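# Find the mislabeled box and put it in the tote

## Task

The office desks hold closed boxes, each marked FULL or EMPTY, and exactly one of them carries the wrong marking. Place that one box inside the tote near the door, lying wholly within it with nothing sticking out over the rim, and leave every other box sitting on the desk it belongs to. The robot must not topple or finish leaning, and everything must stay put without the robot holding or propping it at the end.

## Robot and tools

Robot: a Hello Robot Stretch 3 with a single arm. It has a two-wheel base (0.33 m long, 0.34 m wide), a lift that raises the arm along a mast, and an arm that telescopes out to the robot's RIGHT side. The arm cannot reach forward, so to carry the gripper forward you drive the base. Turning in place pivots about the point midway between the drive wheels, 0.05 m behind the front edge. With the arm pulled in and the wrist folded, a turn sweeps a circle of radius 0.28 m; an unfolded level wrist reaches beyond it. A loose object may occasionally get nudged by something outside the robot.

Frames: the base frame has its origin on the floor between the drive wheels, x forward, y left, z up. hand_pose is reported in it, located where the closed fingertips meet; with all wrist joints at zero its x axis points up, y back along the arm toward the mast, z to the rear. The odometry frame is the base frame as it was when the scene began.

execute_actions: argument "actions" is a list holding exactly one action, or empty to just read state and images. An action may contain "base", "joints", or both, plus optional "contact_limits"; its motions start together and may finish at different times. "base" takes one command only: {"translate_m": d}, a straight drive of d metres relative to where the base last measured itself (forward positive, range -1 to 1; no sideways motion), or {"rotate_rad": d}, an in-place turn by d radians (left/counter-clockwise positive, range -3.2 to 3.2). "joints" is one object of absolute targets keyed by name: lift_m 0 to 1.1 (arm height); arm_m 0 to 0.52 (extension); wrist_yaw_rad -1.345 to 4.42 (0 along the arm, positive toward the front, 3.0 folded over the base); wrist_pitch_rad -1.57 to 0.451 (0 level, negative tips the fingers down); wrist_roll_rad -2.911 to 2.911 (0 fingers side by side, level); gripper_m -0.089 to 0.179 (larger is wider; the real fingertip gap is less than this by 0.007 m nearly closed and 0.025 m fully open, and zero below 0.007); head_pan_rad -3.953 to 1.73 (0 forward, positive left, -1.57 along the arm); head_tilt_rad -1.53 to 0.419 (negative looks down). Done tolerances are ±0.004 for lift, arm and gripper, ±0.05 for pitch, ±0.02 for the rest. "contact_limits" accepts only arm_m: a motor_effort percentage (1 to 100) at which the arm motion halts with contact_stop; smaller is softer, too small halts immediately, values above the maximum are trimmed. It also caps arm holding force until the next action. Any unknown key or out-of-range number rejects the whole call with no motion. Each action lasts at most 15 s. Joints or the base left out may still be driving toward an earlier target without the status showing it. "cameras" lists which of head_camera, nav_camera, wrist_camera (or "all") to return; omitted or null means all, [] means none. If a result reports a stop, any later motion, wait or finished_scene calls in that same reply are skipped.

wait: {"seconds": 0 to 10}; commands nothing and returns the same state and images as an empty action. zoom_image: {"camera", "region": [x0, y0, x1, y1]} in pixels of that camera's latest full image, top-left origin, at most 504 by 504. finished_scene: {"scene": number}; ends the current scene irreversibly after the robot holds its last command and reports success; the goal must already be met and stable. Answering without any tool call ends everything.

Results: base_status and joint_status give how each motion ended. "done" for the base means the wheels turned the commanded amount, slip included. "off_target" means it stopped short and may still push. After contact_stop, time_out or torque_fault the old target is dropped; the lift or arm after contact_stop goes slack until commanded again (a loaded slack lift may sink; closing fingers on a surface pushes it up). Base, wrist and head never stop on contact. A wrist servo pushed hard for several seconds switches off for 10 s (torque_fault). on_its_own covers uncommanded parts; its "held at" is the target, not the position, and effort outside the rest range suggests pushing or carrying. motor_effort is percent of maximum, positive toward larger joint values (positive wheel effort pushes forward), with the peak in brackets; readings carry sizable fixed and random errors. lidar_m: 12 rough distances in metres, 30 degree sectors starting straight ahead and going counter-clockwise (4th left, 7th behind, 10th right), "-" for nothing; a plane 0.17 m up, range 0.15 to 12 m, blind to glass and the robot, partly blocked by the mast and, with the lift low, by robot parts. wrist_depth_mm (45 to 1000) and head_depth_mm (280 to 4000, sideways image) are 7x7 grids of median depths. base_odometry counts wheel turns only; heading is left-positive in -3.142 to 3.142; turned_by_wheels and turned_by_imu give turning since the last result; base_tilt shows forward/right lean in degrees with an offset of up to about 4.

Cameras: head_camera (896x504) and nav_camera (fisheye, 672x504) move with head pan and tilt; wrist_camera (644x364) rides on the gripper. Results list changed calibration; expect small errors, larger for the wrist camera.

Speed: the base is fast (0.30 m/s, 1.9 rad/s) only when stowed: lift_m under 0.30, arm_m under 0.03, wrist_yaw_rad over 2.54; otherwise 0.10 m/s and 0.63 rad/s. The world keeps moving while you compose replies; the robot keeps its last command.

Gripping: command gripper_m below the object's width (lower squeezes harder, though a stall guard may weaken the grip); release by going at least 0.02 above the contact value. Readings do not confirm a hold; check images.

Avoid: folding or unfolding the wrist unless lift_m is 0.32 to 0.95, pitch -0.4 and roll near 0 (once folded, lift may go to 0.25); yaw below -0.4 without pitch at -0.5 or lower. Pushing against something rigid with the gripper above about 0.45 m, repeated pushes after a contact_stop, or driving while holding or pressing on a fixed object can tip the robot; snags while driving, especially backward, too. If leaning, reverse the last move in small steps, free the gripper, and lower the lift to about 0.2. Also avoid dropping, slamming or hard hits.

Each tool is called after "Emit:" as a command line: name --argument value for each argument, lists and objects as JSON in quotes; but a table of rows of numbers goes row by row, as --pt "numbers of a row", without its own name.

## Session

Emit:
execute_actions --actions '[]'

Scene clock: 0.00 s.
base_odometry: x=+0.000 y=+0.000 heading=+0.000 (m, m, rad; odometry frame)
turned_by_wheels: +0.000 (rad since the last result)
turned_by_imu: +0.000 (rad since the last result)
base_tilt: forward=-1.9 right=+0.2 (deg)
lidar_m: 1.99 2.25 1.35 1.62 1.69 2.37 1.90 2.12 2.18 1.84 2.10 2.20
head_depth_mm: 1532 2361 2367 2379 2367 1730 2058 / 1594 2391 2369 2368 2352 1804 2086 / 1523 2380 2392 2362 2345 1957 2184 / 1503 2409 2367 2353 2323 1989 2198 / 1504 2408 2394 2404 2355 1888 2030 / 1487 2357 2399 2384 2380 2343 2261 / 1663 2416 2375 2404 2370 2380 2282
base_status: not commanded
joint_positions: lift_m=+0.447 arm_m=+0.001 wrist_yaw_rad=+2.920 wrist_pitch_rad=-0.401 wrist_roll_rad=-0.014 gripper_m=+0.037 head_pan_rad=+0.013 head_tilt_rad=-0.006
joint_status: not commanded
motor_effort: left_wheel=+1 right_wheel=+0 lift_m=+30 arm_m=+0 wrist_yaw_rad=+0 wrist_pitch_rad=+8 wrist_roll_rad=-1 gripper_m=-1 head_pan_rad=+0 head_tilt_rad=+3 (%)
hand_pose: x=+0.0285 y=+0.0753 z=+0.4632 quat_wxyz=(+0.217, +0.699, +0.065, +0.678) (m; base frame)
wrist_depth_mm: - - - - - - - / - - - - - - - / - - - - - - - / - - - - - - - / 863 - 882 832 860 832 810 / 713 714 - 692 - 689 687 / 615 614 616 606 592 593 604
pictures: head_camera (sideways: a quarter turn clockwise sets it upright), nav_camera (sideways: a quarter turn counterclockwise sets it upright), wrist_camera
camera_calibration (this result's frames):
head_camera: T_world_to_cam=[[0.00156683, 0.0517696, -0.998658, 1.31732], [-0.00456941, 0.998649, 0.0517619, -0.0683762], [0.999988, 0.00448218, 0.00180127, -0.0532995], [0, 0, 0, 1]] pos_world=[0.0509224, 0.000325863, 1.31918]
nav_camera: T_world_to_cam=[[0.044412, -0.054115, 0.997547, -1.25496], [0.0402257, -0.997625, -0.0559101, 0.122508], [0.998203, 0.0426101, -0.0421297, -0.000980491], [0, 0, 0, 1]] pos_world=[0.0517861, 0.054347, 1.25869]
wrist_camera: T_world_to_cam=[[0.969327, -0.245398, -0.013609, -0.00663928], [-0.143724, -0.521057, -0.841334, 0.46189], [0.19937, 0.817484, -0.540344, 0.348851], [0, 0, 0, 1]] pos_world=[0.00326983, -0.0461387, 0.577013]
Images, in order (width x height): head_camera 896x504, nav_camera 672x504, wrist_camera 644x364.

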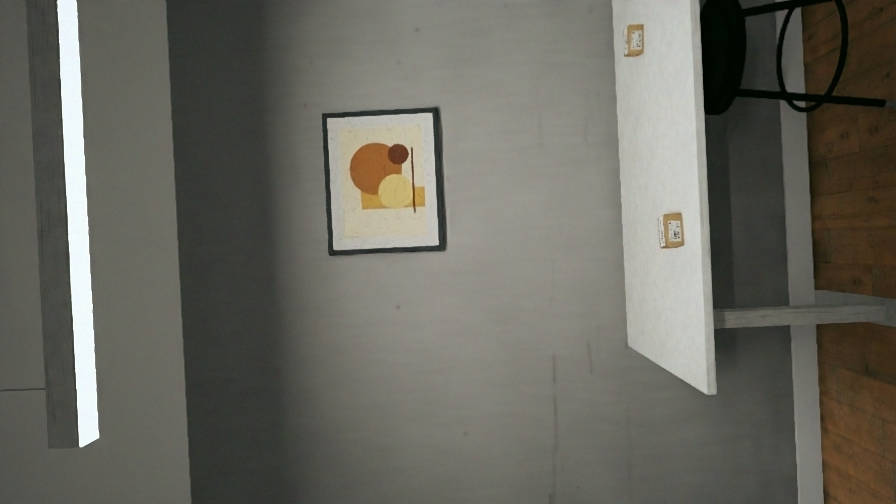

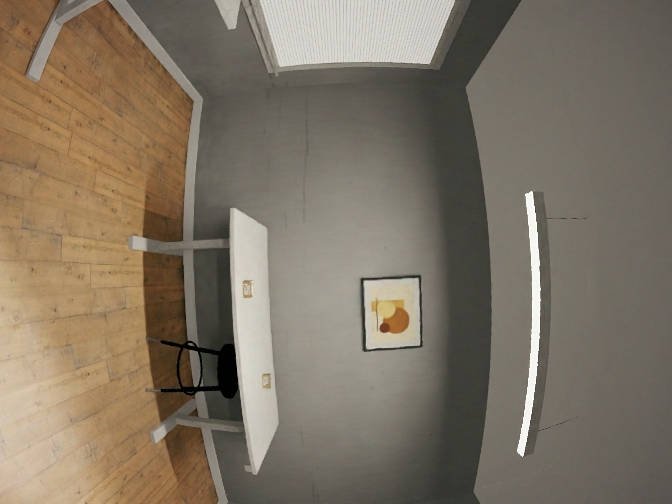

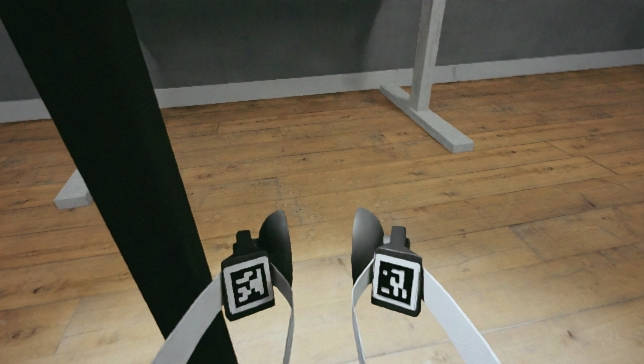

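Emit:
execute_actions --actions '[{"joints":{"lift_m":0.285,"head_pan_rad":1.5,"head_tilt_rad":-0.45}}]' --cameras '["head_camera","nav_camera"]'

Emit:
execute_actions --actions '[{"base":{"rotate_rad":-0.55},"joints":{"head_pan_rad":-2.0,"head_tilt_rad":-0.5}}]' --cameras '["head_camera","nav_camera"]'

Scene clock: 8.67 s.
base_odometry: x=+0.000 y=+0.000 heading=+0.000 (m, m, rad; odometry frame)
turned_by_wheels: +0.000 (rad since the last result)
turned_by_imu: +0.002 (rad since the last result)
base_tilt: forward=-1.9 right=+0.2 (deg)
lidar_m: 1.99 2.24 1.35 1.62 1.70 2.36 1.90 2.12 2.18 1.84 2.09 2.20
head_depth_mm: 1394 1499 1561 1053 1858 1566 1328 / 1378 1491 1559 1065 1900 1631 1320 / 1364 1479 1546 1075 1899 1648 1322 / 1352 1451 1520 1004 1872 1672 1329 / 1342 1452 1507 1018 1843 1667 1334 / 1325 1425 1500 1027 1821 1691 1332 / 1312 1409 1487 969 1813 1684 1351
base_status: not commanded
joint_positions: lift_m=+0.285 arm_m=+0.001 wrist_yaw_rad=+2.920 wrist_pitch_rad=-0.401 wrist_roll_rad=-0.014 gripper_m=+0.037 head_pan_rad=+1.493 head_tilt_rad=-0.444
joint_status: all done
motor_effort: left_wheel=+0(0) right_wheel=+1(0) lift_m=+23(26) arm_m=+0(0) wrist_yaw_rad=+0(0) wrist_pitch_rad=+8(8) wrist_roll_rad=-1(0) gripper_m=+0(1) head_pan_rad=+4(36) head_tilt_rad=-4(40) (%)
hand_pose: x=+0.0285 y=+0.0753 z=+0.3017 quat_wxyz=(+0.217, +0.699, +0.065, +0.678) (m; base frame)
wrist_depth_mm: - - - - - - - / - - - - - - - / - - 963 984 972 948 923 / 776 - 751 743 734 726 727 / 619 - 635 594 611 588 591 / 516 523 - 527 - 503 499 / 460 - - 447 431 436 435
pictures: head_camera (sideways: a quarter turn clockwise sets it upright), nav_camera (sideways: a quarter turn counterclockwise sets it upright)
camera_calibration (this result's frames):
head_camera: T_world_to_cam=[[-0.0844154, -0.416017, -0.90543, 1.19592], [-0.993307, 0.107029, 0.043432, -0.0514727], [0.0788384, 0.903036, -0.422268, 0.504289], [0, 0, 0, 1]] pos_world=[0.0100683, 0.0476402, 1.298]
nav_camera: T_world_to_cam=[[0.0905421, 0.456805, 0.884947, -1.10811], [0.995118, -0.0765323, -0.0623085, 0.124979], [0.0392642, 0.886268, -0.461505, 0.550703], [0, 0, 0, 1]] pos_world=[-0.0456618, 0.0276838, 1.24256]
Images, in order (width x height): head_camera 896x504, nav_camera 672x504.

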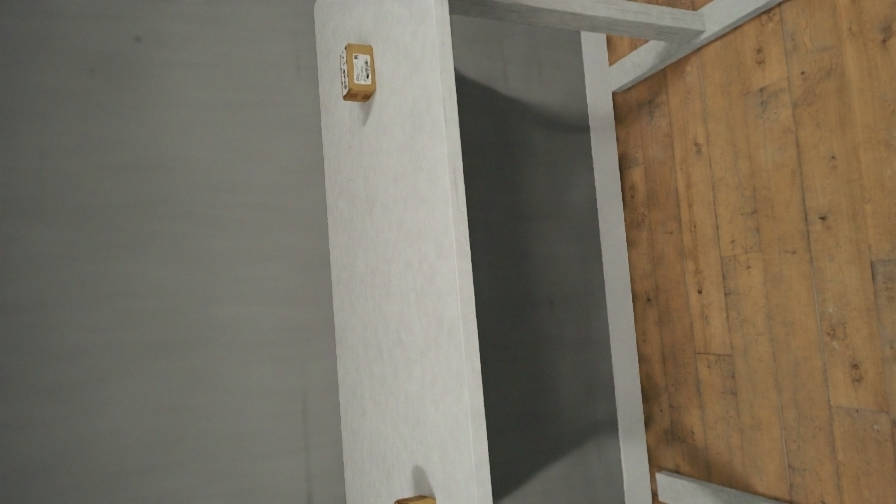

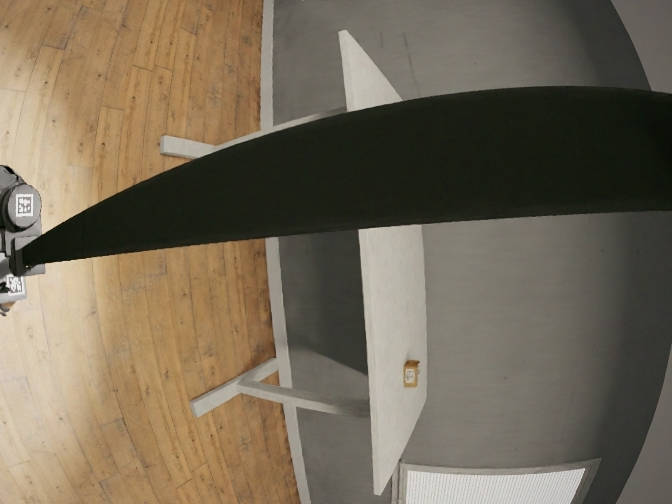

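Scene clock: 10.90 s.
base_odometry: x=+0.000 y=+0.000 heading=-0.550 (m, m, rad; odometry frame)
turned_by_wheels: -0.550 (rad since the last result)
turned_by_imu: -0.551 (rad since the last result)
base_tilt: forward=-1.9 right=+0.2 (deg)
lidar_m: 2.19 2.00 2.29 1.36 1.63 1.27 2.31 1.89 2.12 2.21 1.84 2.08
head_depth_mm: 1932 2042 2093 2380 2006 1553 1279 / 2056 2230 2150 2568 2011 1559 1284 / 2156 2379 2179 2490 2023 1573 1287 / 2327 2521 2686 2896 2035 1574 1290 / 2438 2703 2966 2876 2053 1600 1297 / 2526 2660 2791 2849 2054 1613 1303 / 2288 2408 2499 2595 2106 1614 1300
base_status: done
joint_positions: lift_m=+0.285 arm_m=+0.001 wrist_yaw_rad=+2.920 wrist_pitch_rad=-0.401 wrist_roll_rad=-0.014 gripper_m=+0.037 head_pan_rad=-1.993 head_tilt_rad=-0.494
joint_status: all done
motor_effort: left_wheel=+3(12) right_wheel=-2(7) lift_m=+23(23) arm_m=+0(0) wrist_yaw_rad=+0(0) wrist_pitch_rad=+8(7) wrist_roll_rad=+0(0) gripper_m=+0(0) head_pan_rad=-3(38) head_tilt_rad=-4(11) (%)
hand_pose: x=+0.0285 y=+0.0753 z=+0.3017 quat_wxyz=(+0.217, +0.699, +0.065, +0.678) (m; base frame)
wrist_depth_mm: - - - - - - - / - - - - - - - / - - 982 976 971 950 934 / 778 - 764 751 734 730 711 / 624 - 621 600 614 593 586 / 510 516 - 517 - 499 494 / 461 - - 448 432 434 431
pictures: head_camera (sideways: a quarter turn clockwise sets it upright), nav_camera (sideways: a quarter turn counterclockwise sets it upright)
camera_calibration (this result's frames):
head_camera: T_world_to_cam=[[0.238182, 0.404207, -0.883112, 1.16483], [0.898149, -0.437689, 0.0419041, -0.0610186], [-0.369591, -0.803147, -0.467287, 0.565606], [0, 0, 0, 1]] pos_world=[-0.013596, -0.0432764, 1.29554]
nav_camera: T_world_to_cam=[[-0.257262, -0.439553, 0.860587, -1.07422], [-0.909735, 0.410491, -0.0622918, 0.136573], [-0.325883, -0.798931, -0.50548, 0.61015], [0, 0, 0, 1]] pos_world=[0.046728, -0.0407689, 1.24138]
Images, in order (width x height): head_camera 896x504, nav_camera 672x504.

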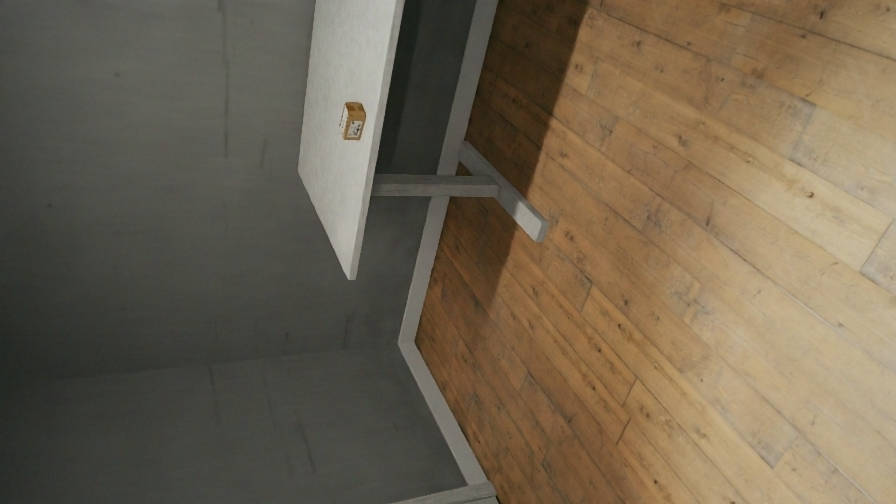

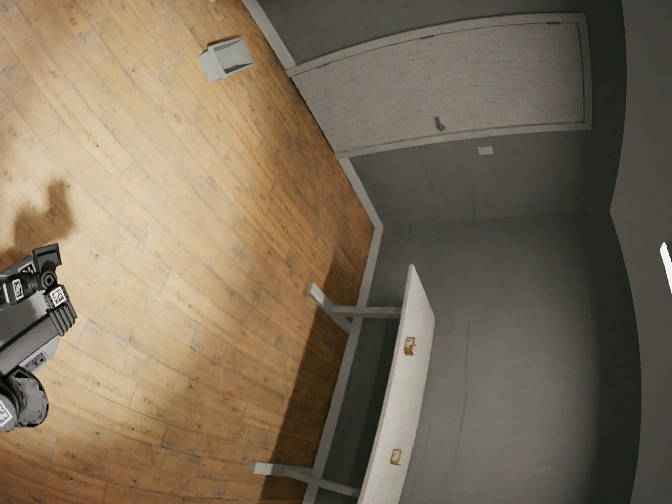

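Emit:
execute_actions --actions '[{"base":{"translate_m":1.0},"joints":{"head_pan_rad":0.6,"head_tilt_rad":-0.6}}]' --cameras '["head_camera"]'

Scene clock: 24.83 s.
base_odometry: x=+0.853 y=-0.522 heading=-0.550 (m, m, rad; odometry frame)
turned_by_wheels: +0.000 (rad since the last result)
turned_by_imu: +0.004 (rad since the last result)
base_tilt: forward=-1.9 right=+0.2 (deg)
lidar_m: 1.20 0.89 1.34 2.19 2.14 2.16 2.85 2.79 2.31 1.46 1.34 1.72
head_depth_mm: 1280 1415 1509 1048 1503 1424 1205 / 1287 1420 1510 1058 1683 1452 1201 / 1288 1421 1510 1068 1634 1428 1207 / 1283 1424 1504 1074 1616 1459 1206 / 1299 1425 1506 1078 1762 1430 1211 / 1299 1434 1508 1089 1771 1477 1223 / 1297 1428 1526 1095 1773 1474 1225
base_status: done
joint_positions: lift_m=+0.285 arm_m=+0.001 wrist_yaw_rad=+2.920 wrist_pitch_rad=-0.401 wrist_roll_rad=-0.014 gripper_m=+0.037 head_pan_rad=+0.593 head_tilt_rad=-0.593
joint_status: all done
motor_effort: left_wheel=+2(13) right_wheel=-2(5) lift_m=+23(23) arm_m=+0(0) wrist_yaw_rad=+1(0) wrist_pitch_rad=+7(8) wrist_roll_rad=-1(1) gripper_m=+1(1) head_pan_rad=+4(37) head_tilt_rad=-5(18) (%)
hand_pose: x=+0.0285 y=+0.0753 z=+0.3017 quat_wxyz=(+0.217, +0.699, +0.065, +0.678) (m; base frame)
wrist_depth_mm: - - - - - - - / - - - - - - - / - - 985 964 942 952 943 / 774 - 763 739 739 746 728 / 615 - 630 602 633 602 589 / 524 516 - 528 - 505 502 / 462 - - 450 434 433 427
pictures: head_camera (sideways: a quarter turn clockwise sets it upright)
camera_calibration (this result's frames):
head_camera: T_world_to_cam=[[-0.485966, -0.265, -0.832834, 1.10369], [-0.528573, 0.84801, 0.0385984, -0.0480068], [0.696023, 0.458971, -0.552175, 0.669555], [0, 0, 0, 1]] pos_world=[0.0449529, 0.0258803, 1.29075]
Images, in order (width x height): head_camera 896x504.

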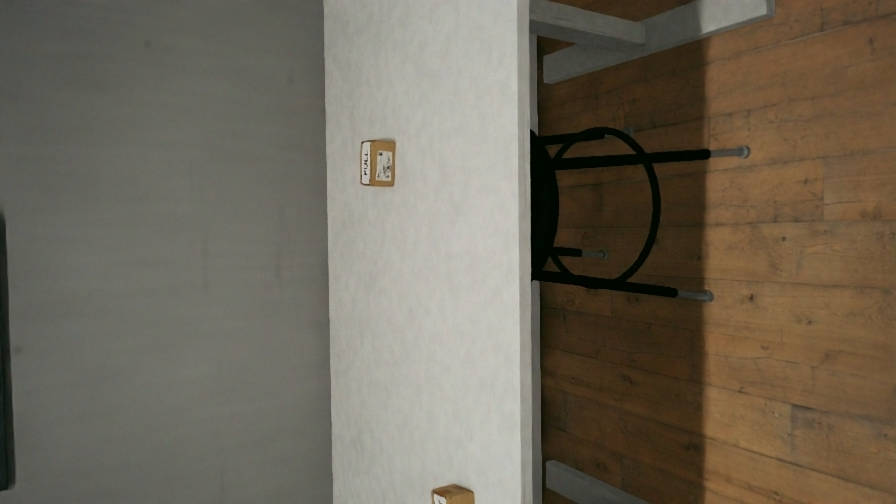

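Emit:
execute_actions --actions '[{"base":{"translate_m":0.44}}]' --cameras '[]'

Emit:
execute_actions --actions '[{"base":{"rotate_rad":2.08},"joints":{"lift_m":0.6,"head_pan_rad":-1.57,"head_tilt_rad":-0.7}}]' --cameras '["head_camera"]'

Scene clock: 40.53 s.
base_odometry: x=+1.228 y=-0.752 heading=-0.550 (m, m, rad; odometry frame)
turned_by_wheels: +0.000 (rad since the last result)
turned_by_imu: +0.002 (rad since the last result)
base_tilt: forward=-1.9 right=+0.2 (deg)
lidar_m: 0.77 0.50 0.68 1.20 2.35 1.97 3.28 3.13 2.02 1.43 1.13 1.49
head_depth_mm: 964 1060 1192 1051 795 637 1177 / 969 1072 1185 1056 800 644 1178 / 964 1066 1195 1060 803 645 1189 / 971 1066 1194 1071 808 646 1143 / 974 1074 1197 1080 810 649 1197 / 971 1079 1188 1083 816 651 1169 / 971 1076 1201 1107 819 655 1196
base_status: done
joint_positions: lift_m=+0.285 arm_m=+0.001 wrist_yaw_rad=+2.920 wrist_pitch_rad=-0.401 wrist_roll_rad=-0.014 gripper_m=+0.037 head_pan_rad=+0.593 head_tilt_rad=-0.593
joint_status: not commanded
motor_effort: left_wheel=+3(13) right_wheel=-2(5) lift_m=+23(23) arm_m=+0(0) wrist_yaw_rad=-1(0) wrist_pitch_rad=+8(7) wrist_roll_rad=+0(1) gripper_m=-1(0) head_pan_rad=+4(4) head_tilt_rad=-5(4) (%)
hand_pose: x=+0.0285 y=+0.0753 z=+0.3017 quat_wxyz=(+0.217, +0.699, +0.065, +0.678) (m; base frame)
wrist_depth_mm: - - - - - - 885 / - - - - - - 923 / - - 983 960 950 936 891 / 793 - 753 740 736 698 723 / 623 - 636 611 611 593 586 / 520 519 - 527 - 501 496 / 460 - - 452 436 432 435
pictures: none
No camera images: the call's "cameras" was empty. Leave "cameras" out to get every camera's image.

Scene clock: 44.90 s.
base_odometry: x=+1.228 y=-0.752 heading=+1.530 (m, m, rad; odometry frame)
turned_by_wheels: +2.080 (rad since the last result)
turned_by_imu: +2.090 (rad since the last result)
base_tilt: forward=-1.9 right=+0.2 (deg)
lidar_m: 2.33 1.97 2.59 3.13 2.08 1.44 1.14 1.48 0.77 0.50 0.68 1.20
head_depth_mm: 1008 1128 1272 914 722 1288 1157 / 996 1123 1207 915 725 1228 1137 / 987 1114 1189 922 728 1259 1165 / 984 1102 1199 922 733 1268 1162 / 978 1094 1200 895 734 652 1145 / 973 1087 1182 936 735 657 1151 / 959 1076 1178 935 739 657 1177
base_status: done
joint_positions: lift_m=+0.600 arm_m=+0.001 wrist_yaw_rad=+2.920 wrist_pitch_rad=-0.402 wrist_roll_rad=-0.014 gripper_m=+0.037 head_pan_rad=-1.563 head_tilt_rad=-0.692
joint_status: all done
motor_effort: left_wheel=-3(10) right_wheel=+3(7) lift_m=+37(38) arm_m=+0(0) wrist_yaw_rad=+0(0) wrist_pitch_rad=+8(8) wrist_roll_rad=+0(0) gripper_m=-1(0) head_pan_rad=-3(36) head_tilt_rad=-6(20) (%)
hand_pose: x=+0.0285 y=+0.0752 z=+0.6160 quat_wxyz=(+0.217, +0.699, +0.065, +0.678) (m; base frame)
wrist_depth_mm: - - - - - - - / - - - - - - - / - - - - - - - / - - - - - - - / - - - - - - - / 903 931 - 879 - 873 867 / 798 785 781 761 767 742 766
pictures: head_camera (sideways: a quarter turn clockwise sets it upright)
camera_calibration (this result's frames):
head_camera: T_world_to_cam=[[0.0468169, 0.630724, -0.774593, 1.02451], [0.998901, -0.0312528, 0.0349261, -0.0525387], [-0.00217948, -0.775377, -0.631494, 0.777003], [0, 0, 0, 1]] pos_world=[0.00621014, -0.0453552, 1.28609]
Images, in order (width x height): head_camera 896x504.

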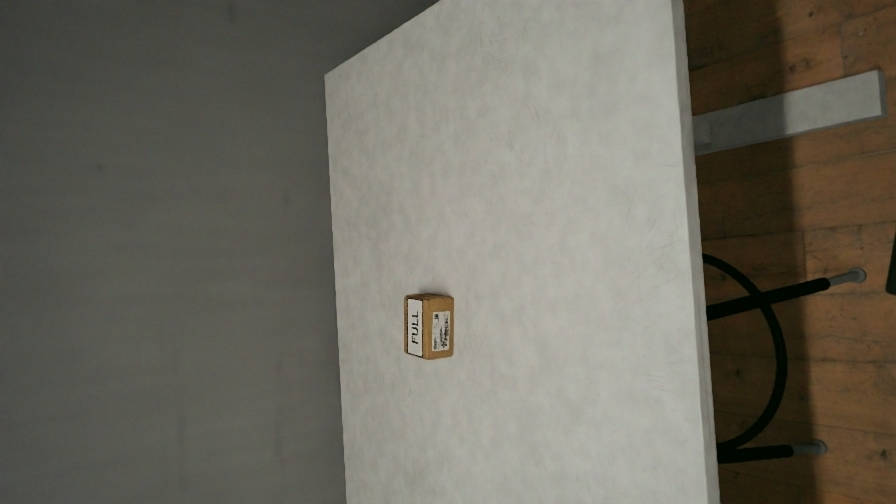

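Emit:
execute_actions --actions '[{"base":{"translate_m":0.115},"joints":{"lift_m":0.76,"wrist_yaw_rad":-0.03,"wrist_pitch_rad":-0.41,"gripper_m":0.175}}]' --cameras '["wrist_camera"]'

Emit:
execute_actions --actions '[{"joints":{"arm_m":0.34,"lift_m":0.75}}]' --cameras '["wrist_camera"]'

Scene clock: 62.00 s.
base_odometry: x=+1.233 y=-0.637 heading=+1.530 (m, m, rad; odometry frame)
turned_by_wheels: +0.000 (rad since the last result)
turned_by_imu: +0.002 (rad since the last result)
base_tilt: forward=-1.9 right=+0.2 (deg)
lidar_m: 2.22 1.86 2.50 3.16 2.25 1.55 1.25 1.60 0.81 0.50 0.62 1.11
head_depth_mm: 1000 1124 1215 918 724 1250 1196 / 999 1120 1202 915 725 1253 - / 984 1119 1192 923 726 648 - / 980 1097 1197 903 729 636 1116 / 973 1085 1187 933 731 653 1153 / 970 1084 1180 932 734 655 1174 / 959 1071 1175 933 738 659 1169
base_status: done
joint_positions: lift_m=+0.760 arm_m=+0.001 wrist_yaw_rad=-0.027 wrist_pitch_rad=-0.422 wrist_roll_rad=-0.014 gripper_m=+0.175 head_pan_rad=-1.563 head_tilt_rad=-0.692
joint_status: all done
motor_effort: left_wheel=-3(5) right_wheel=+3(6) lift_m=+37(39) arm_m=+0(0) wrist_yaw_rad=-3(3) wrist_pitch_rad=+7(6) wrist_roll_rad=-1(1) gripper_m=+1(97) head_pan_rad=-3(3) head_tilt_rad=-6(5) (%)
hand_pose: x=-0.0276 y=-0.3695 z=+0.7716 quat_wxyz=(+0.694, +0.140, -0.688, -0.157) (m; base frame)
wrist_depth_mm: 830 840 825 840 853 875 901 / 548 548 541 501 527 518 515 / 392 389 384 380 374 371 362 / 299 297 296 294 291 289 283 / 245 244 241 240 236 245 236 / 213 211 213 216 216 219 597 / - 926 902 898 898 928 882
pictures: wrist_camera
camera_calibration (this result's frames):
wrist_camera: T_world_to_cam=[[-0.998453, 0.054036, -0.0130735, -0.00133287], [0.0409501, 0.555769, -0.830327, 0.876053], [-0.0376017, -0.829579, -0.557123, 0.28805], [0, 0, 0, 1]] pos_world=[-0.0263741, -0.247851, 0.887873]
Images, in order (width x height): wrist_camera 644x364.

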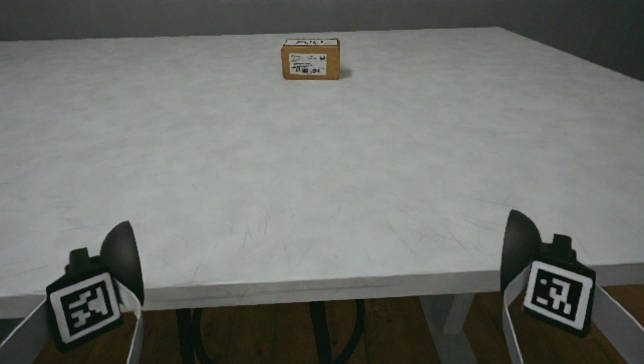

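Scene clock: 65.70 s.
base_odometry: x=+1.233 y=-0.637 heading=+1.530 (m, m, rad; odometry frame)
turned_by_wheels: +0.000 (rad since the last result)
turned_by_imu: +0.001 (rad since the last result)
base_tilt: forward=-1.9 right=+0.3 (deg)
lidar_m: 2.22 1.86 2.50 3.17 2.25 1.56 1.24 1.60 0.81 0.50 0.62 1.11
head_depth_mm: 1001 1126 1209 909 743 644 - / 994 1123 1201 949 - 1279 1129 / 989 1110 1190 - 704 1263 1161 / 982 1099 1190 917 710 913 1139 / 972 1089 1196 929 734 653 1144 / 971 1082 1176 932 736 654 1168 / 957 1077 1172 940 736 658 1168
base_status: not commanded
joint_positions: lift_m=+0.750 arm_m=+0.340 wrist_yaw_rad=-0.028 wrist_pitch_rad=-0.422 wrist_roll_rad=-0.014 gripper_m=+0.175 head_pan_rad=-1.563 head_tilt_rad=-0.692
joint_status: all done
motor_effort: left_wheel=-2(3) right_wheel=+3(3) lift_m=+23(33) arm_m=+5(2) wrist_yaw_rad=-2(3) wrist_pitch_rad=+7(7) wrist_roll_rad=+0(0) gripper_m=+0(1) head_pan_rad=-3(3) head_tilt_rad=-6(5) (%)
hand_pose: x=-0.0279 y=-0.7084 z=+0.7621 quat_wxyz=(+0.694, +0.140, -0.688, -0.157) (m; base frame)
wrist_depth_mm: 533 533 551 558 568 575 577 / 516 512 501 496 490 477 471 / 364 361 357 241 349 343 347 / 283 277 266 225 271 270 267 / 228 226 225 225 223 229 220 / 199 190 190 189 188 186 189 / - 166 165 164 163 162 158
pictures: wrist_camera
camera_calibration (this result's frames):
wrist_camera: T_world_to_cam=[[-0.998389, 0.0552203, -0.0130638, 0.0174245], [0.0416151, 0.556017, -0.830129, 1.05657], [-0.0385763, -0.829335, -0.557419, 0.00202458], [0, 0, 0, 1]] pos_world=[-0.0264947, -0.586755, 0.878446]
Images, in order (width x height): wrist_camera 644x364.

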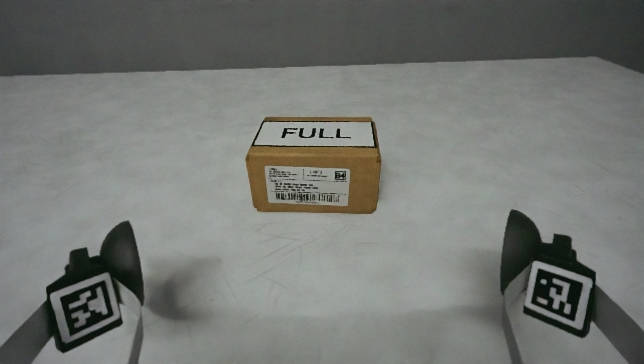

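Emit:
execute_actions --actions '[{"joints":{"arm_m":0.437,"lift_m":0.736,"gripper_m":0.145}}]' --cameras '["wrist_camera"]'

Emit:
execute_actions --actions '[{"joints":{"gripper_m":0.043}}]' --cameras '[]'

Emit:
execute_actions --actions '[{"joints":{"lift_m":0.75,"wrist_pitch_rad":-0.34,"head_pan_rad":-0.9}}]' --cameras '["wrist_camera","head_camera"]'

Scene clock: 75.87 s.
base_odometry: x=+1.233 y=-0.637 heading=+1.530 (m, m, rad; odometry frame)
turned_by_wheels: +0.000 (rad since the last result)
turned_by_imu: +0.001 (rad since the last result)
base_tilt: forward=-2.0 right=+0.2 (deg)
lidar_m: 2.22 1.85 2.51 3.17 2.25 1.56 1.25 1.60 0.81 0.50 0.62 1.11
head_depth_mm: 1004 1131 1205 915 723 647 - / 998 1117 1210 950 - 1275 1135 / 988 1102 1203 - 726 1263 1156 / 983 1101 1193 856 731 912 1132 / 975 1091 1191 929 733 652 1138 / 970 1075 1176 931 737 657 1167 / 960 1072 1175 938 738 659 1178
base_status: not commanded
joint_positions: lift_m=+0.736 arm_m=+0.437 wrist_yaw_rad=-0.028 wrist_pitch_rad=-0.422 wrist_roll_rad=-0.014 gripper_m=+0.145 head_pan_rad=-1.563 head_tilt_rad=-0.692
joint_status: all done
motor_effort: left_wheel=-3(3) right_wheel=+3(3) lift_m=+23(24) arm_m=+5(7) wrist_yaw_rad=-1(2) wrist_pitch_rad=+7(7) wrist_roll_rad=+0(1) gripper_m=+1(96) head_pan_rad=-3(3) head_tilt_rad=-6(6) (%)
hand_pose: x=-0.0279 y=-0.8054 z=+0.7481 quat_wxyz=(+0.694, +0.140, -0.688, -0.157) (m; base frame)
wrist_depth_mm: 446 456 461 475 480 482 500 / 474 473 485 457 439 435 429 / 330 328 326 320 316 314 309 / 254 251 241 161 238 245 243 / 208 214 138 132 136 208 200 / 176 - 144 136 138 - 170 / - 147 150 149 147 147 147
pictures: wrist_camera
camera_calibration (this result's frames):
wrist_camera: T_world_to_cam=[[-0.998389, 0.0552218, -0.0130633, 0.0225985], [0.0416162, 0.55603, -0.83012, 1.09888], [-0.0385772, -0.829326, -0.557432, -0.0862156], [0, 0, 0, 1]] pos_world=[-0.0264949, -0.683757, 0.864435]
Images, in order (width x height): wrist_camera 644x364.

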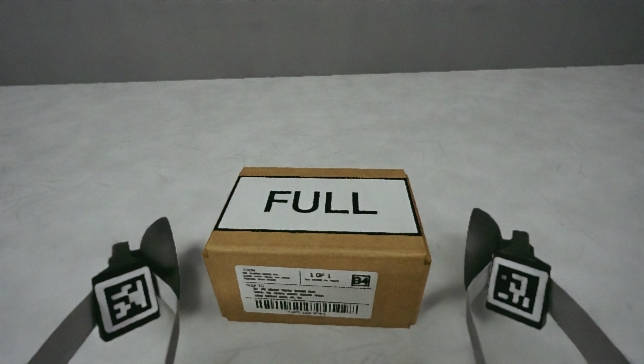

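Scene clock: 77.37 s.
base_odometry: x=+1.233 y=-0.637 heading=+1.530 (m, m, rad; odometry frame)
turned_by_wheels: +0.000 (rad since the last result)
turned_by_imu: +0.000 (rad since the last result)
base_tilt: forward=-1.9 right=+0.2 (deg)
lidar_m: 2.22 1.86 2.50 3.17 2.25 1.55 1.25 1.60 0.81 0.50 0.62 1.11
head_depth_mm: 1000 1128 1210 914 722 644 - / 993 1114 1200 948 - 1276 1132 / 990 1100 1204 - 726 1269 1159 / 983 1103 1204 862 728 910 1135 / 979 1092 1191 929 732 654 1139 / 961 1081 1185 931 737 655 1172 / 959 1071 1171 935 735 659 1169
base_status: not commanded
joint_positions: lift_m=+0.736 arm_m=+0.437 wrist_yaw_rad=-0.029 wrist_pitch_rad=-0.424 wrist_roll_rad=-0.014 gripper_m=+0.044 head_pan_rad=-1.563 head_tilt_rad=-0.692
joint_status: all done
motor_effort: left_wheel=-2(2) right_wheel=+2(3) lift_m=+23(23) arm_m=+5(5) wrist_yaw_rad=-2(3) wrist_pitch_rad=+8(8) wrist_roll_rad=+0(0) gripper_m=-21(100) head_pan_rad=-3(3) head_tilt_rad=-6(5) (%)
hand_pose: x=-0.0279 y=-0.8051 z=+0.7476 quat_wxyz=(+0.694, +0.140, -0.688, -0.158) (m; base frame)
wrist_depth_mm: 449 458 467 471 471 484 494 / 473 482 448 444 443 433 427 / 331 325 320 320 315 311 307 / 253 251 238 160 234 243 243 / 206 205 133 131 131 200 199 / 174 177 135 134 133 174 169 / 151 148 149 146 146 146 146
pictures: none
No camera images: the call's "cameras" was empty. Leave "cameras" out to get every camera's image.

Scene clock: 78.33 s.
base_odometry: x=+1.233 y=-0.637 heading=+1.530 (m, m, rad; odometry frame)
turned_by_wheels: +0.000 (rad since the last result)
turned_by_imu: +0.000 (rad since the last result)
base_tilt: forward=-1.9 right=+0.3 (deg)
lidar_m: 2.22 1.86 2.50 3.17 2.24 1.56 1.24 1.60 0.81 0.50 0.62 1.11
head_depth_mm: 989 1087 1175 910 722 614 1130 / 1048 1160 1212 915 724 648 1133 / 1103 1239 1242 916 727 1300 1155 / 1188 1332 1260 922 754 1362 1163 / 1261 1429 1259 896 801 1366 1171 / 1359 1555 1272 893 1535 1369 1167 / 1474 1706 1915 942 1669 1375 1170
base_status: not commanded
joint_positions: lift_m=+0.750 arm_m=+0.437 wrist_yaw_rad=-0.029 wrist_pitch_rad=-0.396 wrist_roll_rad=-0.014 gripper_m=+0.044 head_pan_rad=-0.907 head_tilt_rad=-0.692
joint_status: wrist_pitch_rad off_target (ended at -0.396, target -0.340); the others done
motor_effort: left_wheel=-2(2) right_wheel=+3(2) lift_m=+39(42) arm_m=+4(4) wrist_yaw_rad=-2(2) wrist_pitch_rad=+32(35) wrist_roll_rad=+0(0) gripper_m=-21(20) head_pan_rad=+3(34) head_tilt_rad=-5(5) (%)
hand_pose: x=-0.0280 y=-0.8087 z=+0.7673 quat_wxyz=(+0.696, +0.130, -0.690, -0.148) (m; base frame)
wrist_depth_mm: 448 453 458 465 477 486 492 / 490 500 502 500 509 508 516 / 386 384 375 370 370 367 364 / 293 291 288 178 282 280 277 / 237 235 133 131 131 229 226 / 197 200 134 133 133 197 191 / 170 168 163 158 161 166 165
pictures: head_camera (sideways: a quarter turn clockwise sets it upright), wrist_camera
camera_calibration (this result's frames):
head_camera: T_world_to_cam=[[-0.347477, 0.528455, -0.774593, 1.02692], [0.81078, 0.584308, 0.0349261, -0.0513912], [0.471058, -0.615889, -0.631494, 0.774116], [0, 0, 0, 1]] pos_world=[0.0338426, -0.0358812, 1.28609]
wrist_camera: T_world_to_cam=[[-0.998392, 0.0549901, -0.0137643, 0.0232612], [0.0410561, 0.534036, -0.844465, 1.10985], [-0.0390865, -0.843672, -0.535434, -0.106734], [0, 0, 0, 1]] pos_world=[-0.0265141, -0.684026, 0.880399]
Images, in order (width x height): head_camera 896x504, wrist_camera 644x364.

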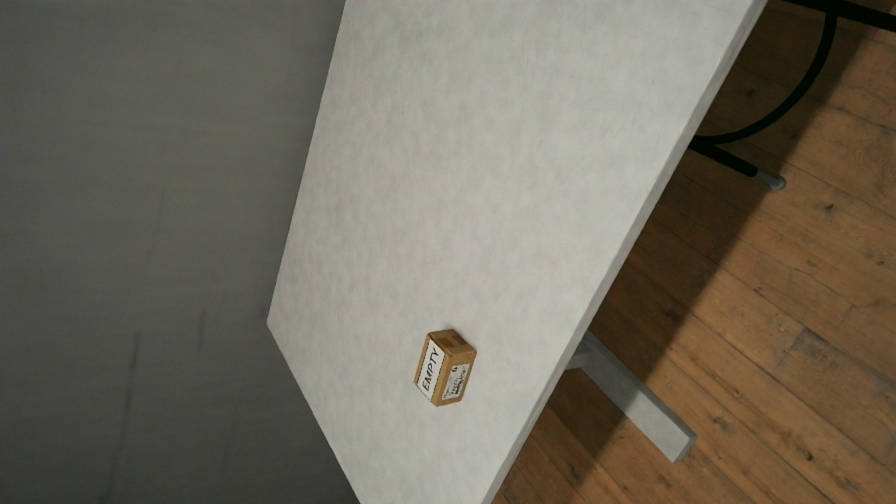

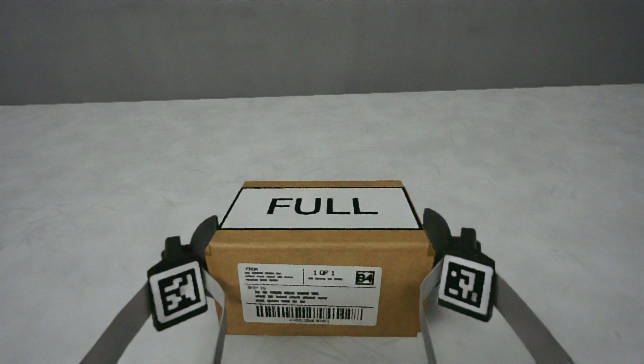

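Heavy, label correct. Put down.

Emit:
execute_actions --actions '[{"joints":{"wrist_pitch_rad":-0.39,"lift_m":0.737}}]' --cameras '[]'

Emit:
execute_actions --actions '[{"joints":{"gripper_m":0.145}}]' --cameras '[]'

Emit:
execute_actions --actions '[{"joints":{"lift_m":0.80,"arm_m":0.37,"gripper_m":0.175,"wrist_pitch_rad":-0.41}}]' --cameras '["wrist_camera"]'

Scene clock: 84.40 s.
base_odometry: x=+1.233 y=-0.637 heading=+1.530 (m, m, rad; odometry frame)
turned_by_wheels: +0.000 (rad since the last result)
turned_by_imu: +0.001 (rad since the last result)
base_tilt: forward=-1.9 right=+0.3 (deg)
lidar_m: 2.22 1.86 2.50 3.18 2.25 1.56 1.25 1.60 0.81 0.50 0.62 1.11
head_depth_mm: 992 1084 1174 912 722 611 1127 / 1041 1156 1219 920 723 648 1134 / 1107 1232 1254 919 724 1291 1156 / 1180 1335 1264 921 753 1372 1163 / 1263 1428 1262 896 805 1370 1161 / 1364 1560 1272 895 1529 1370 1175 / 1471 1703 1923 939 1663 1376 1178
base_status: not commanded
joint_positions: lift_m=+0.737 arm_m=+0.437 wrist_yaw_rad=-0.029 wrist_pitch_rad=-0.409 wrist_roll_rad=-0.014 gripper_m=+0.044 head_pan_rad=-0.907 head_tilt_rad=-0.692
joint_status: all done
motor_effort: left_wheel=-2(2) right_wheel=+3(2) lift_m=+22(37) arm_m=+5(4) wrist_yaw_rad=-2(2) wrist_pitch_rad=+11(34) wrist_roll_rad=-1(0) gripper_m=-22(21) head_pan_rad=+3(4) head_tilt_rad=-6(5) (%)
hand_pose: x=-0.0280 y=-0.8070 z=+0.7520 quat_wxyz=(+0.695, +0.135, -0.689, -0.153) (m; base frame)
wrist_depth_mm: 449 456 462 470 469 482 491 / 472 479 488 493 502 456 455 / 350 346 338 334 331 326 326 / 266 264 259 168 255 253 250 / 215 213 132 131 130 207 204 / 180 183 136 134 133 177 173 / 155 154 150 146 148 150 150
pictures: none
No camera images: the call's "cameras" was empty. Leave "cameras" out to get every camera's image.

Scene clock: 85.90 s.
base_odometry: x=+1.233 y=-0.637 heading=+1.530 (m, m, rad; odometry frame)
turned_by_wheels: +0.000 (rad since the last result)
turned_by_imu: +0.000 (rad since the last result)
base_tilt: forward=-1.9 right=+0.3 (deg)
lidar_m: 2.21 1.86 2.51 3.17 2.25 1.56 1.25 1.60 0.81 0.50 0.62 1.11
head_depth_mm: 984 1095 1170 913 722 612 1127 / 1045 1162 1223 915 726 648 1131 / 1107 1228 1250 919 726 1299 1157 / 1182 1332 1259 923 750 1360 1157 / 1257 1430 1266 898 804 1369 1163 / 1362 1563 1275 891 1532 1374 1168 / 1477 1716 1910 940 1666 1372 1171
base_status: not commanded
joint_positions: lift_m=+0.737 arm_m=+0.437 wrist_yaw_rad=-0.029 wrist_pitch_rad=-0.412 wrist_roll_rad=-0.014 gripper_m=+0.145 head_pan_rad=-0.907 head_tilt_rad=-0.692
joint_status: all done
motor_effort: left_wheel=-2(2) right_wheel=+2(2) lift_m=+24(24) arm_m=+5(5) wrist_yaw_rad=-2(1) wrist_pitch_rad=+12(18) wrist_roll_rad=-1(1) gripper_m=+0(88) head_pan_rad=+3(3) head_tilt_rad=-5(5) (%)
hand_pose: x=-0.0280 y=-0.8067 z=+0.7513 quat_wxyz=(+0.695, +0.136, -0.689, -0.154) (m; base frame)
wrist_depth_mm: 450 450 464 466 475 481 490 / 478 477 485 497 461 454 448 / 345 340 334 333 329 319 323 / 263 260 257 168 252 252 250 / 214 217 143 136 141 213 205 / 179 - 141 135 137 - 173 / - 150 150 148 147 151 149
pictures: none
No camera images: the call's "cameras" was empty. Leave "cameras" out to get every camera's image.

Scene clock: 87.57 s.
base_odometry: x=+1.233 y=-0.637 heading=+1.530 (m, m, rad; odometry frame)
turned_by_wheels: +0.000 (rad since the last result)
turned_by_imu: +0.000 (rad since the last result)
base_tilt: forward=-1.9 right=+0.3 (deg)
lidar_m: 2.21 1.86 2.50 3.14 2.25 1.56 1.25 1.60 0.81 0.50 0.62 1.11
head_depth_mm: 985 1090 1170 910 722 613 1133 / 1046 1163 1224 913 721 647 1135 / 1109 1240 1261 919 725 1299 1158 / 1181 1325 1267 921 750 1374 1162 / 1257 1435 1254 894 807 1361 1171 / 1361 1555 1280 891 1526 1372 1169 / 1466 1704 1908 938 1663 1374 1169
base_status: not commanded
joint_positions: lift_m=+0.800 arm_m=+0.370 wrist_yaw_rad=-0.029 wrist_pitch_rad=-0.421 wrist_roll_rad=-0.014 gripper_m=+0.175 head_pan_rad=-0.907 head_tilt_rad=-0.692
joint_status: all done
motor_effort: left_wheel=-2(2) right_wheel=+2(3) lift_m=+36(36) arm_m=-4(4) wrist_yaw_rad=-2(2) wrist_pitch_rad=+6(11) wrist_roll_rad=-1(1) gripper_m=+0(96) head_pan_rad=+4(3) head_tilt_rad=-6(5) (%)
hand_pose: x=-0.0279 y=-0.7392 z=+0.8117 quat_wxyz=(+0.694, +0.139, -0.688, -0.157) (m; base frame)
wrist_depth_mm: 512 515 527 532 538 547 557 / 551 554 572 578 586 589 608 / 480 477 469 461 460 456 450 / 373 365 365 359 357 354 352 / 302 302 287 222 291 299 289 / 261 250 243 234 247 245 246 / - 217 217 216 214 213 207
pictures: wrist_camera
camera_calibration (this result's frames):
wrist_camera: T_world_to_cam=[[-0.998368, 0.0555499, -0.0132823, 0.0201391], [0.0419535, 0.555428, -0.830506, 1.11474], [-0.0387571, -0.829707, -0.556852, 0.00331377], [0, 0, 0, 1]] pos_world=[-0.0265328, -0.617529, 0.927914]
Images, in order (width x height): wrist_camera 644x364.

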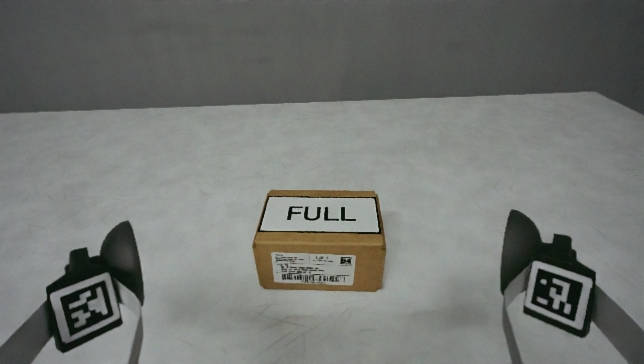

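Emit:
execute_actions --actions '[{"base":{"translate_m":0.57},"joints":{"arm_m":0.10,"wrist_yaw_rad":0.15,"head_pan_rad":0.7,"head_tilt_rad":-0.35}}]' --cameras '["wrist_camera","head_camera"]'

Scene clock: 101.90 s.
base_odometry: x=+1.256 y=-0.068 heading=+1.530 (m, m, rad; odometry frame)
turned_by_wheels: +0.000 (rad since the last result)
turned_by_imu: +0.002 (rad since the last result)
base_tilt: forward=-1.9 right=+0.2 (deg)
lidar_m: 1.65 1.33 2.16 3.16 3.04 2.06 1.82 0.78 0.66 1.18 0.77 1.64
head_depth_mm: 1390 1486 1557 1646 1750 1788 1406 / 1481 1574 1641 1362 1840 1660 1411 / 1585 1680 1774 1300 2056 1751 1381 / 1703 1820 1920 1360 2232 1831 1425 / 1839 1962 2036 1528 2388 1823 1430 / 1990 2150 2265 2461 2548 1844 1440 / 2154 2358 2511 2107 2306 1853 1447
base_status: done
joint_positions: lift_m=+0.800 arm_m=+0.100 wrist_yaw_rad=+0.149 wrist_pitch_rad=-0.421 wrist_roll_rad=-0.014 gripper_m=+0.175 head_pan_rad=+0.693 head_tilt_rad=-0.359
joint_status: all done
motor_effort: left_wheel=-2(4) right_wheel=+2(7) lift_m=+37(37) arm_m=-4(2) wrist_yaw_rad=+1(5) wrist_pitch_rad=+6(7) wrist_roll_rad=-1(1) gripper_m=+1(1) head_pan_rad=+3(38) head_tilt_rad=+6(39) (%)
hand_pose: x=+0.0116 y=-0.4669 z=+0.8116 quat_wxyz=(+0.705, +0.200, -0.673, -0.095) (m; base frame)
wrist_depth_mm: 847 822 805 757 738 739 703 / 925 888 667 664 642 647 620 / - 473 475 469 458 458 443 / 374 368 363 365 357 355 356 / 301 301 296 224 283 303 292 / 263 252 250 228 242 248 249 / - 218 218 216 215 214 208
pictures: head_camera (sideways: a quarter turn clockwise sets it upright), wrist_camera
camera_calibration (this result's frames):
head_camera: T_world_to_cam=[[-0.296912, -0.179244, -0.937931, 1.23963], [-0.618251, 0.784648, 0.0457637, -0.056801], [0.727743, 0.593464, -0.343789, 0.398202], [0, 0, 0, 1]] pos_world=[0.0431548, 0.0304454, 1.30218]
wrist_camera: T_world_to_cam=[[-0.992534, -0.121244, -0.0132766, -0.038114], [-0.056604, 0.554303, -0.830388, 0.962283], [0.108039, -0.823437, -0.557027, 0.232179], [0, 0, 0, 1]] pos_world=[-0.0084447, -0.346833, 0.927893]
Images, in order (width x height): head_camera 896x504, wrist_camera 644x364.

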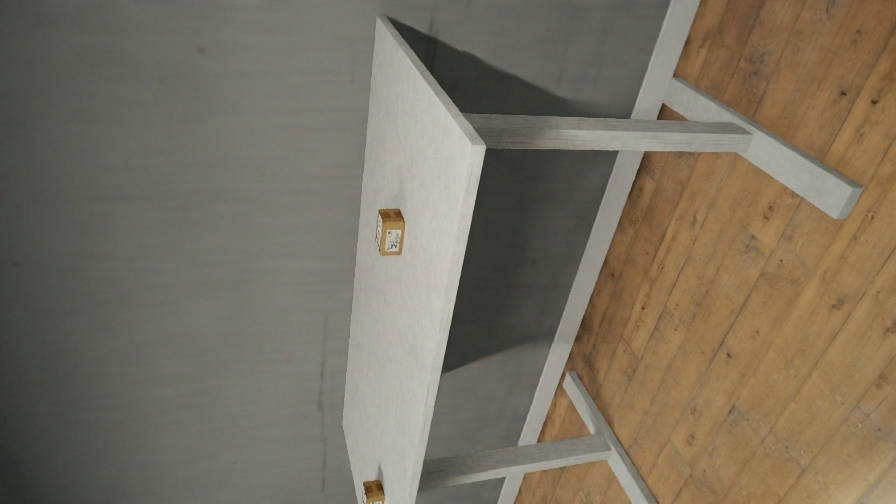

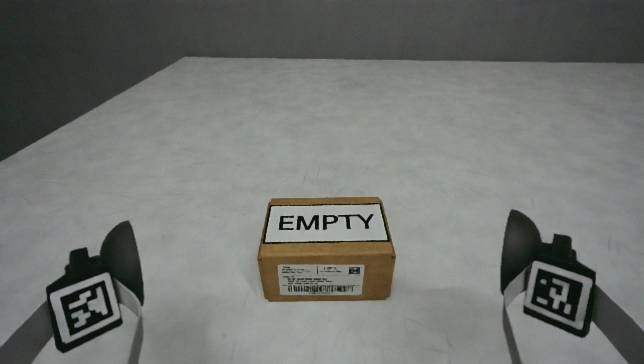

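Emit:
execute_actions --actions '[{"joints":{"arm_m":0.16,"lift_m":0.736,"gripper_m":0.15}}]' --cameras '["wrist_camera"]'

Emit:
execute_actions --actions '[{"joints":{"gripper_m":0.043}}]' --cameras '[]'

Emit:
execute_actions --actions '[{"joints":{"lift_m":0.75,"wrist_pitch_rad":-0.34}}]' --cameras '["wrist_camera"]'

Scene clock: 110.73 s.
base_odometry: x=+1.256 y=-0.068 heading=+1.530 (m, m, rad; odometry frame)
turned_by_wheels: +0.000 (rad since the last result)
turned_by_imu: +0.001 (rad since the last result)
base_tilt: forward=-1.9 right=+0.3 (deg)
lidar_m: 1.65 1.33 2.16 3.15 3.04 2.06 1.81 0.79 0.66 1.18 0.77 1.64
head_depth_mm: 1396 1493 1551 1641 1768 1768 1398 / 1482 1581 1645 1370 1823 1653 1414 / 1589 1674 1793 1296 2058 1719 1383 / 1696 1824 1927 1355 2233 1811 1427 / 1815 1968 2048 1523 2359 1831 1451 / 1964 2146 2261 2489 2562 1841 1439 / 2150 2366 2490 2099 2302 1847 1440
base_status: not commanded
joint_positions: lift_m=+0.736 arm_m=+0.160 wrist_yaw_rad=+0.149 wrist_pitch_rad=-0.422 wrist_roll_rad=-0.014 gripper_m=+0.150 head_pan_rad=+0.693 head_tilt_rad=-0.359
joint_status: all done
motor_effort: left_wheel=-2(2) right_wheel=+3(3) lift_m=+23(33) arm_m=+5(6) wrist_yaw_rad=+2(2) wrist_pitch_rad=+7(7) wrist_roll_rad=-1(1) gripper_m=+1(94) head_pan_rad=+3(4) head_tilt_rad=+6(6) (%)
hand_pose: x=+0.0116 y=-0.5261 z=+0.7481 quat_wxyz=(+0.705, +0.200, -0.673, -0.095) (m; base frame)
wrist_depth_mm: 787 745 713 691 675 660 636 / 824 471 469 456 442 445 437 / 336 331 325 322 320 316 311 / 257 257 231 164 238 245 242 / 209 216 135 134 190 209 201 / 181 - 136 136 145 - 170 / - 148 148 148 148 148 149
pictures: wrist_camera
camera_calibration (this result's frames):
wrist_camera: T_world_to_cam=[[-0.992535, -0.12124, -0.0132681, -0.0461431], [-0.0566423, 0.554559, -0.830214, 0.942383], [0.108013, -0.823265, -0.557287, 0.148365], [0, 0, 0, 1]] pos_world=[-0.00844521, -0.406058, 0.86445]
Images, in order (width x height): wrist_camera 644x364.

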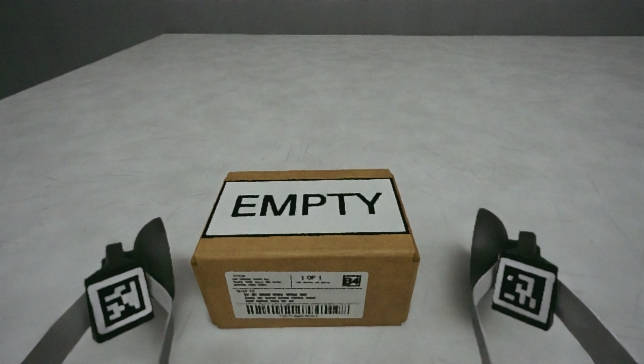

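Scene clock: 112.30 s.
base_odometry: x=+1.256 y=-0.068 heading=+1.530 (m, m, rad; odometry frame)
turned_by_wheels: +0.000 (rad since the last result)
turned_by_imu: +0.000 (rad since the last result)
base_tilt: forward=-1.9 right=+0.2 (deg)
lidar_m: 1.65 1.33 2.16 3.16 3.04 2.07 1.81 0.79 0.66 1.18 0.77 1.64
head_depth_mm: 1398 1484 1560 1658 1770 1762 1395 / 1489 1569 1647 1361 1819 1655 1403 / 1588 1688 1785 1301 2075 1730 1385 / 1697 1826 1926 1354 2235 1820 1425 / 1846 1955 2060 1524 2421 1824 1424 / 1988 2155 2278 2473 2561 1832 1448 / 2209 2365 2532 2097 2332 1847 1442
base_status: not commanded
joint_positions: lift_m=+0.736 arm_m=+0.160 wrist_yaw_rad=+0.149 wrist_pitch_rad=-0.423 wrist_roll_rad=-0.014 gripper_m=+0.044 head_pan_rad=+0.693 head_tilt_rad=-0.359
joint_status: all done
motor_effort: left_wheel=-2(2) right_wheel=+2(3) lift_m=+23(23) arm_m=+5(5) wrist_yaw_rad=+2(2) wrist_pitch_rad=+7(7) wrist_roll_rad=-1(1) gripper_m=-21(100) head_pan_rad=+3(4) head_tilt_rad=+6(6) (%)
hand_pose: x=+0.0116 y=-0.5260 z=+0.7480 quat_wxyz=(+0.705, +0.200, -0.673, -0.096) (m; base frame)
wrist_depth_mm: 777 754 718 690 671 663 639 / 845 466 461 458 452 437 434 / 334 329 326 323 319 316 311 / 257 256 244 163 237 246 244 / 210 207 136 132 131 201 199 / 177 178 134 136 137 175 170 / 152 151 148 147 148 148 148
pictures: none
No camera images: the call's "cameras" was empty. Leave "cameras" out to get every camera's image.

Scene clock: 113.10 s.
base_odometry: x=+1.256 y=-0.068 heading=+1.530 (m, m, rad; odometry frame)
turned_by_wheels: +0.000 (rad since the last result)
turned_by_imu: +0.000 (rad since the last result)
base_tilt: forward=-1.9 right=+0.3 (deg)
lidar_m: 1.65 1.33 2.16 3.17 3.06 2.06 1.81 0.79 0.66 1.18 0.77 1.65
head_depth_mm: 1395 1485 1557 1633 1760 1771 1402 / 1481 1577 1647 1371 1815 1661 1408 / 1586 1683 1780 1300 2065 1740 1379 / 1707 1828 1926 1347 2214 1822 1430 / 1837 1966 2064 1537 2399 1813 1427 / 2009 2122 2242 2518 2543 1841 1445 / 2167 2350 2495 2077 2292 1846 1446
base_status: not commanded
joint_positions: lift_m=+0.750 arm_m=+0.160 wrist_yaw_rad=+0.149 wrist_pitch_rad=-0.364 wrist_roll_rad=-0.014 gripper_m=+0.044 head_pan_rad=+0.693 head_tilt_rad=-0.359
joint_status: all done
motor_effort: left_wheel=-3(2) right_wheel=+2(2) lift_m=+36(40) arm_m=+5(5) wrist_yaw_rad=+1(2) wrist_pitch_rad=+14(15) wrist_roll_rad=-1(1) gripper_m=-22(20) head_pan_rad=+3(4) head_tilt_rad=+5(7) (%)
hand_pose: x=+0.0127 y=-0.5329 z=+0.7747 quat_wxyz=(+0.708, +0.180, -0.679, -0.075) (m; base frame)
wrist_depth_mm: 785 754 734 711 681 682 644 / 852 787 637 630 616 604 588 / 436 422 422 411 411 406 398 / 324 316 298 162 294 303 301 / 253 253 135 132 131 244 242 / 211 212 134 135 137 210 201 / 180 177 173 171 170 174 175
pictures: wrist_camera
camera_calibration (this result's frames):
wrist_camera: T_world_to_cam=[[-0.992409, -0.122089, -0.0148009, -0.0448597], [-0.0494382, 0.506237, -0.860976, 0.966282], [0.112609, -0.853708, -0.50843, 0.103254], [0, 0, 0, 1]] pos_world=[-0.00837525, -0.406496, 0.883779]
Images, in order (width x height): wrist_camera 644x364.

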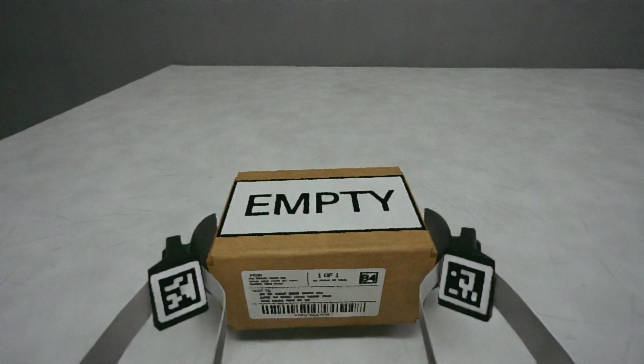

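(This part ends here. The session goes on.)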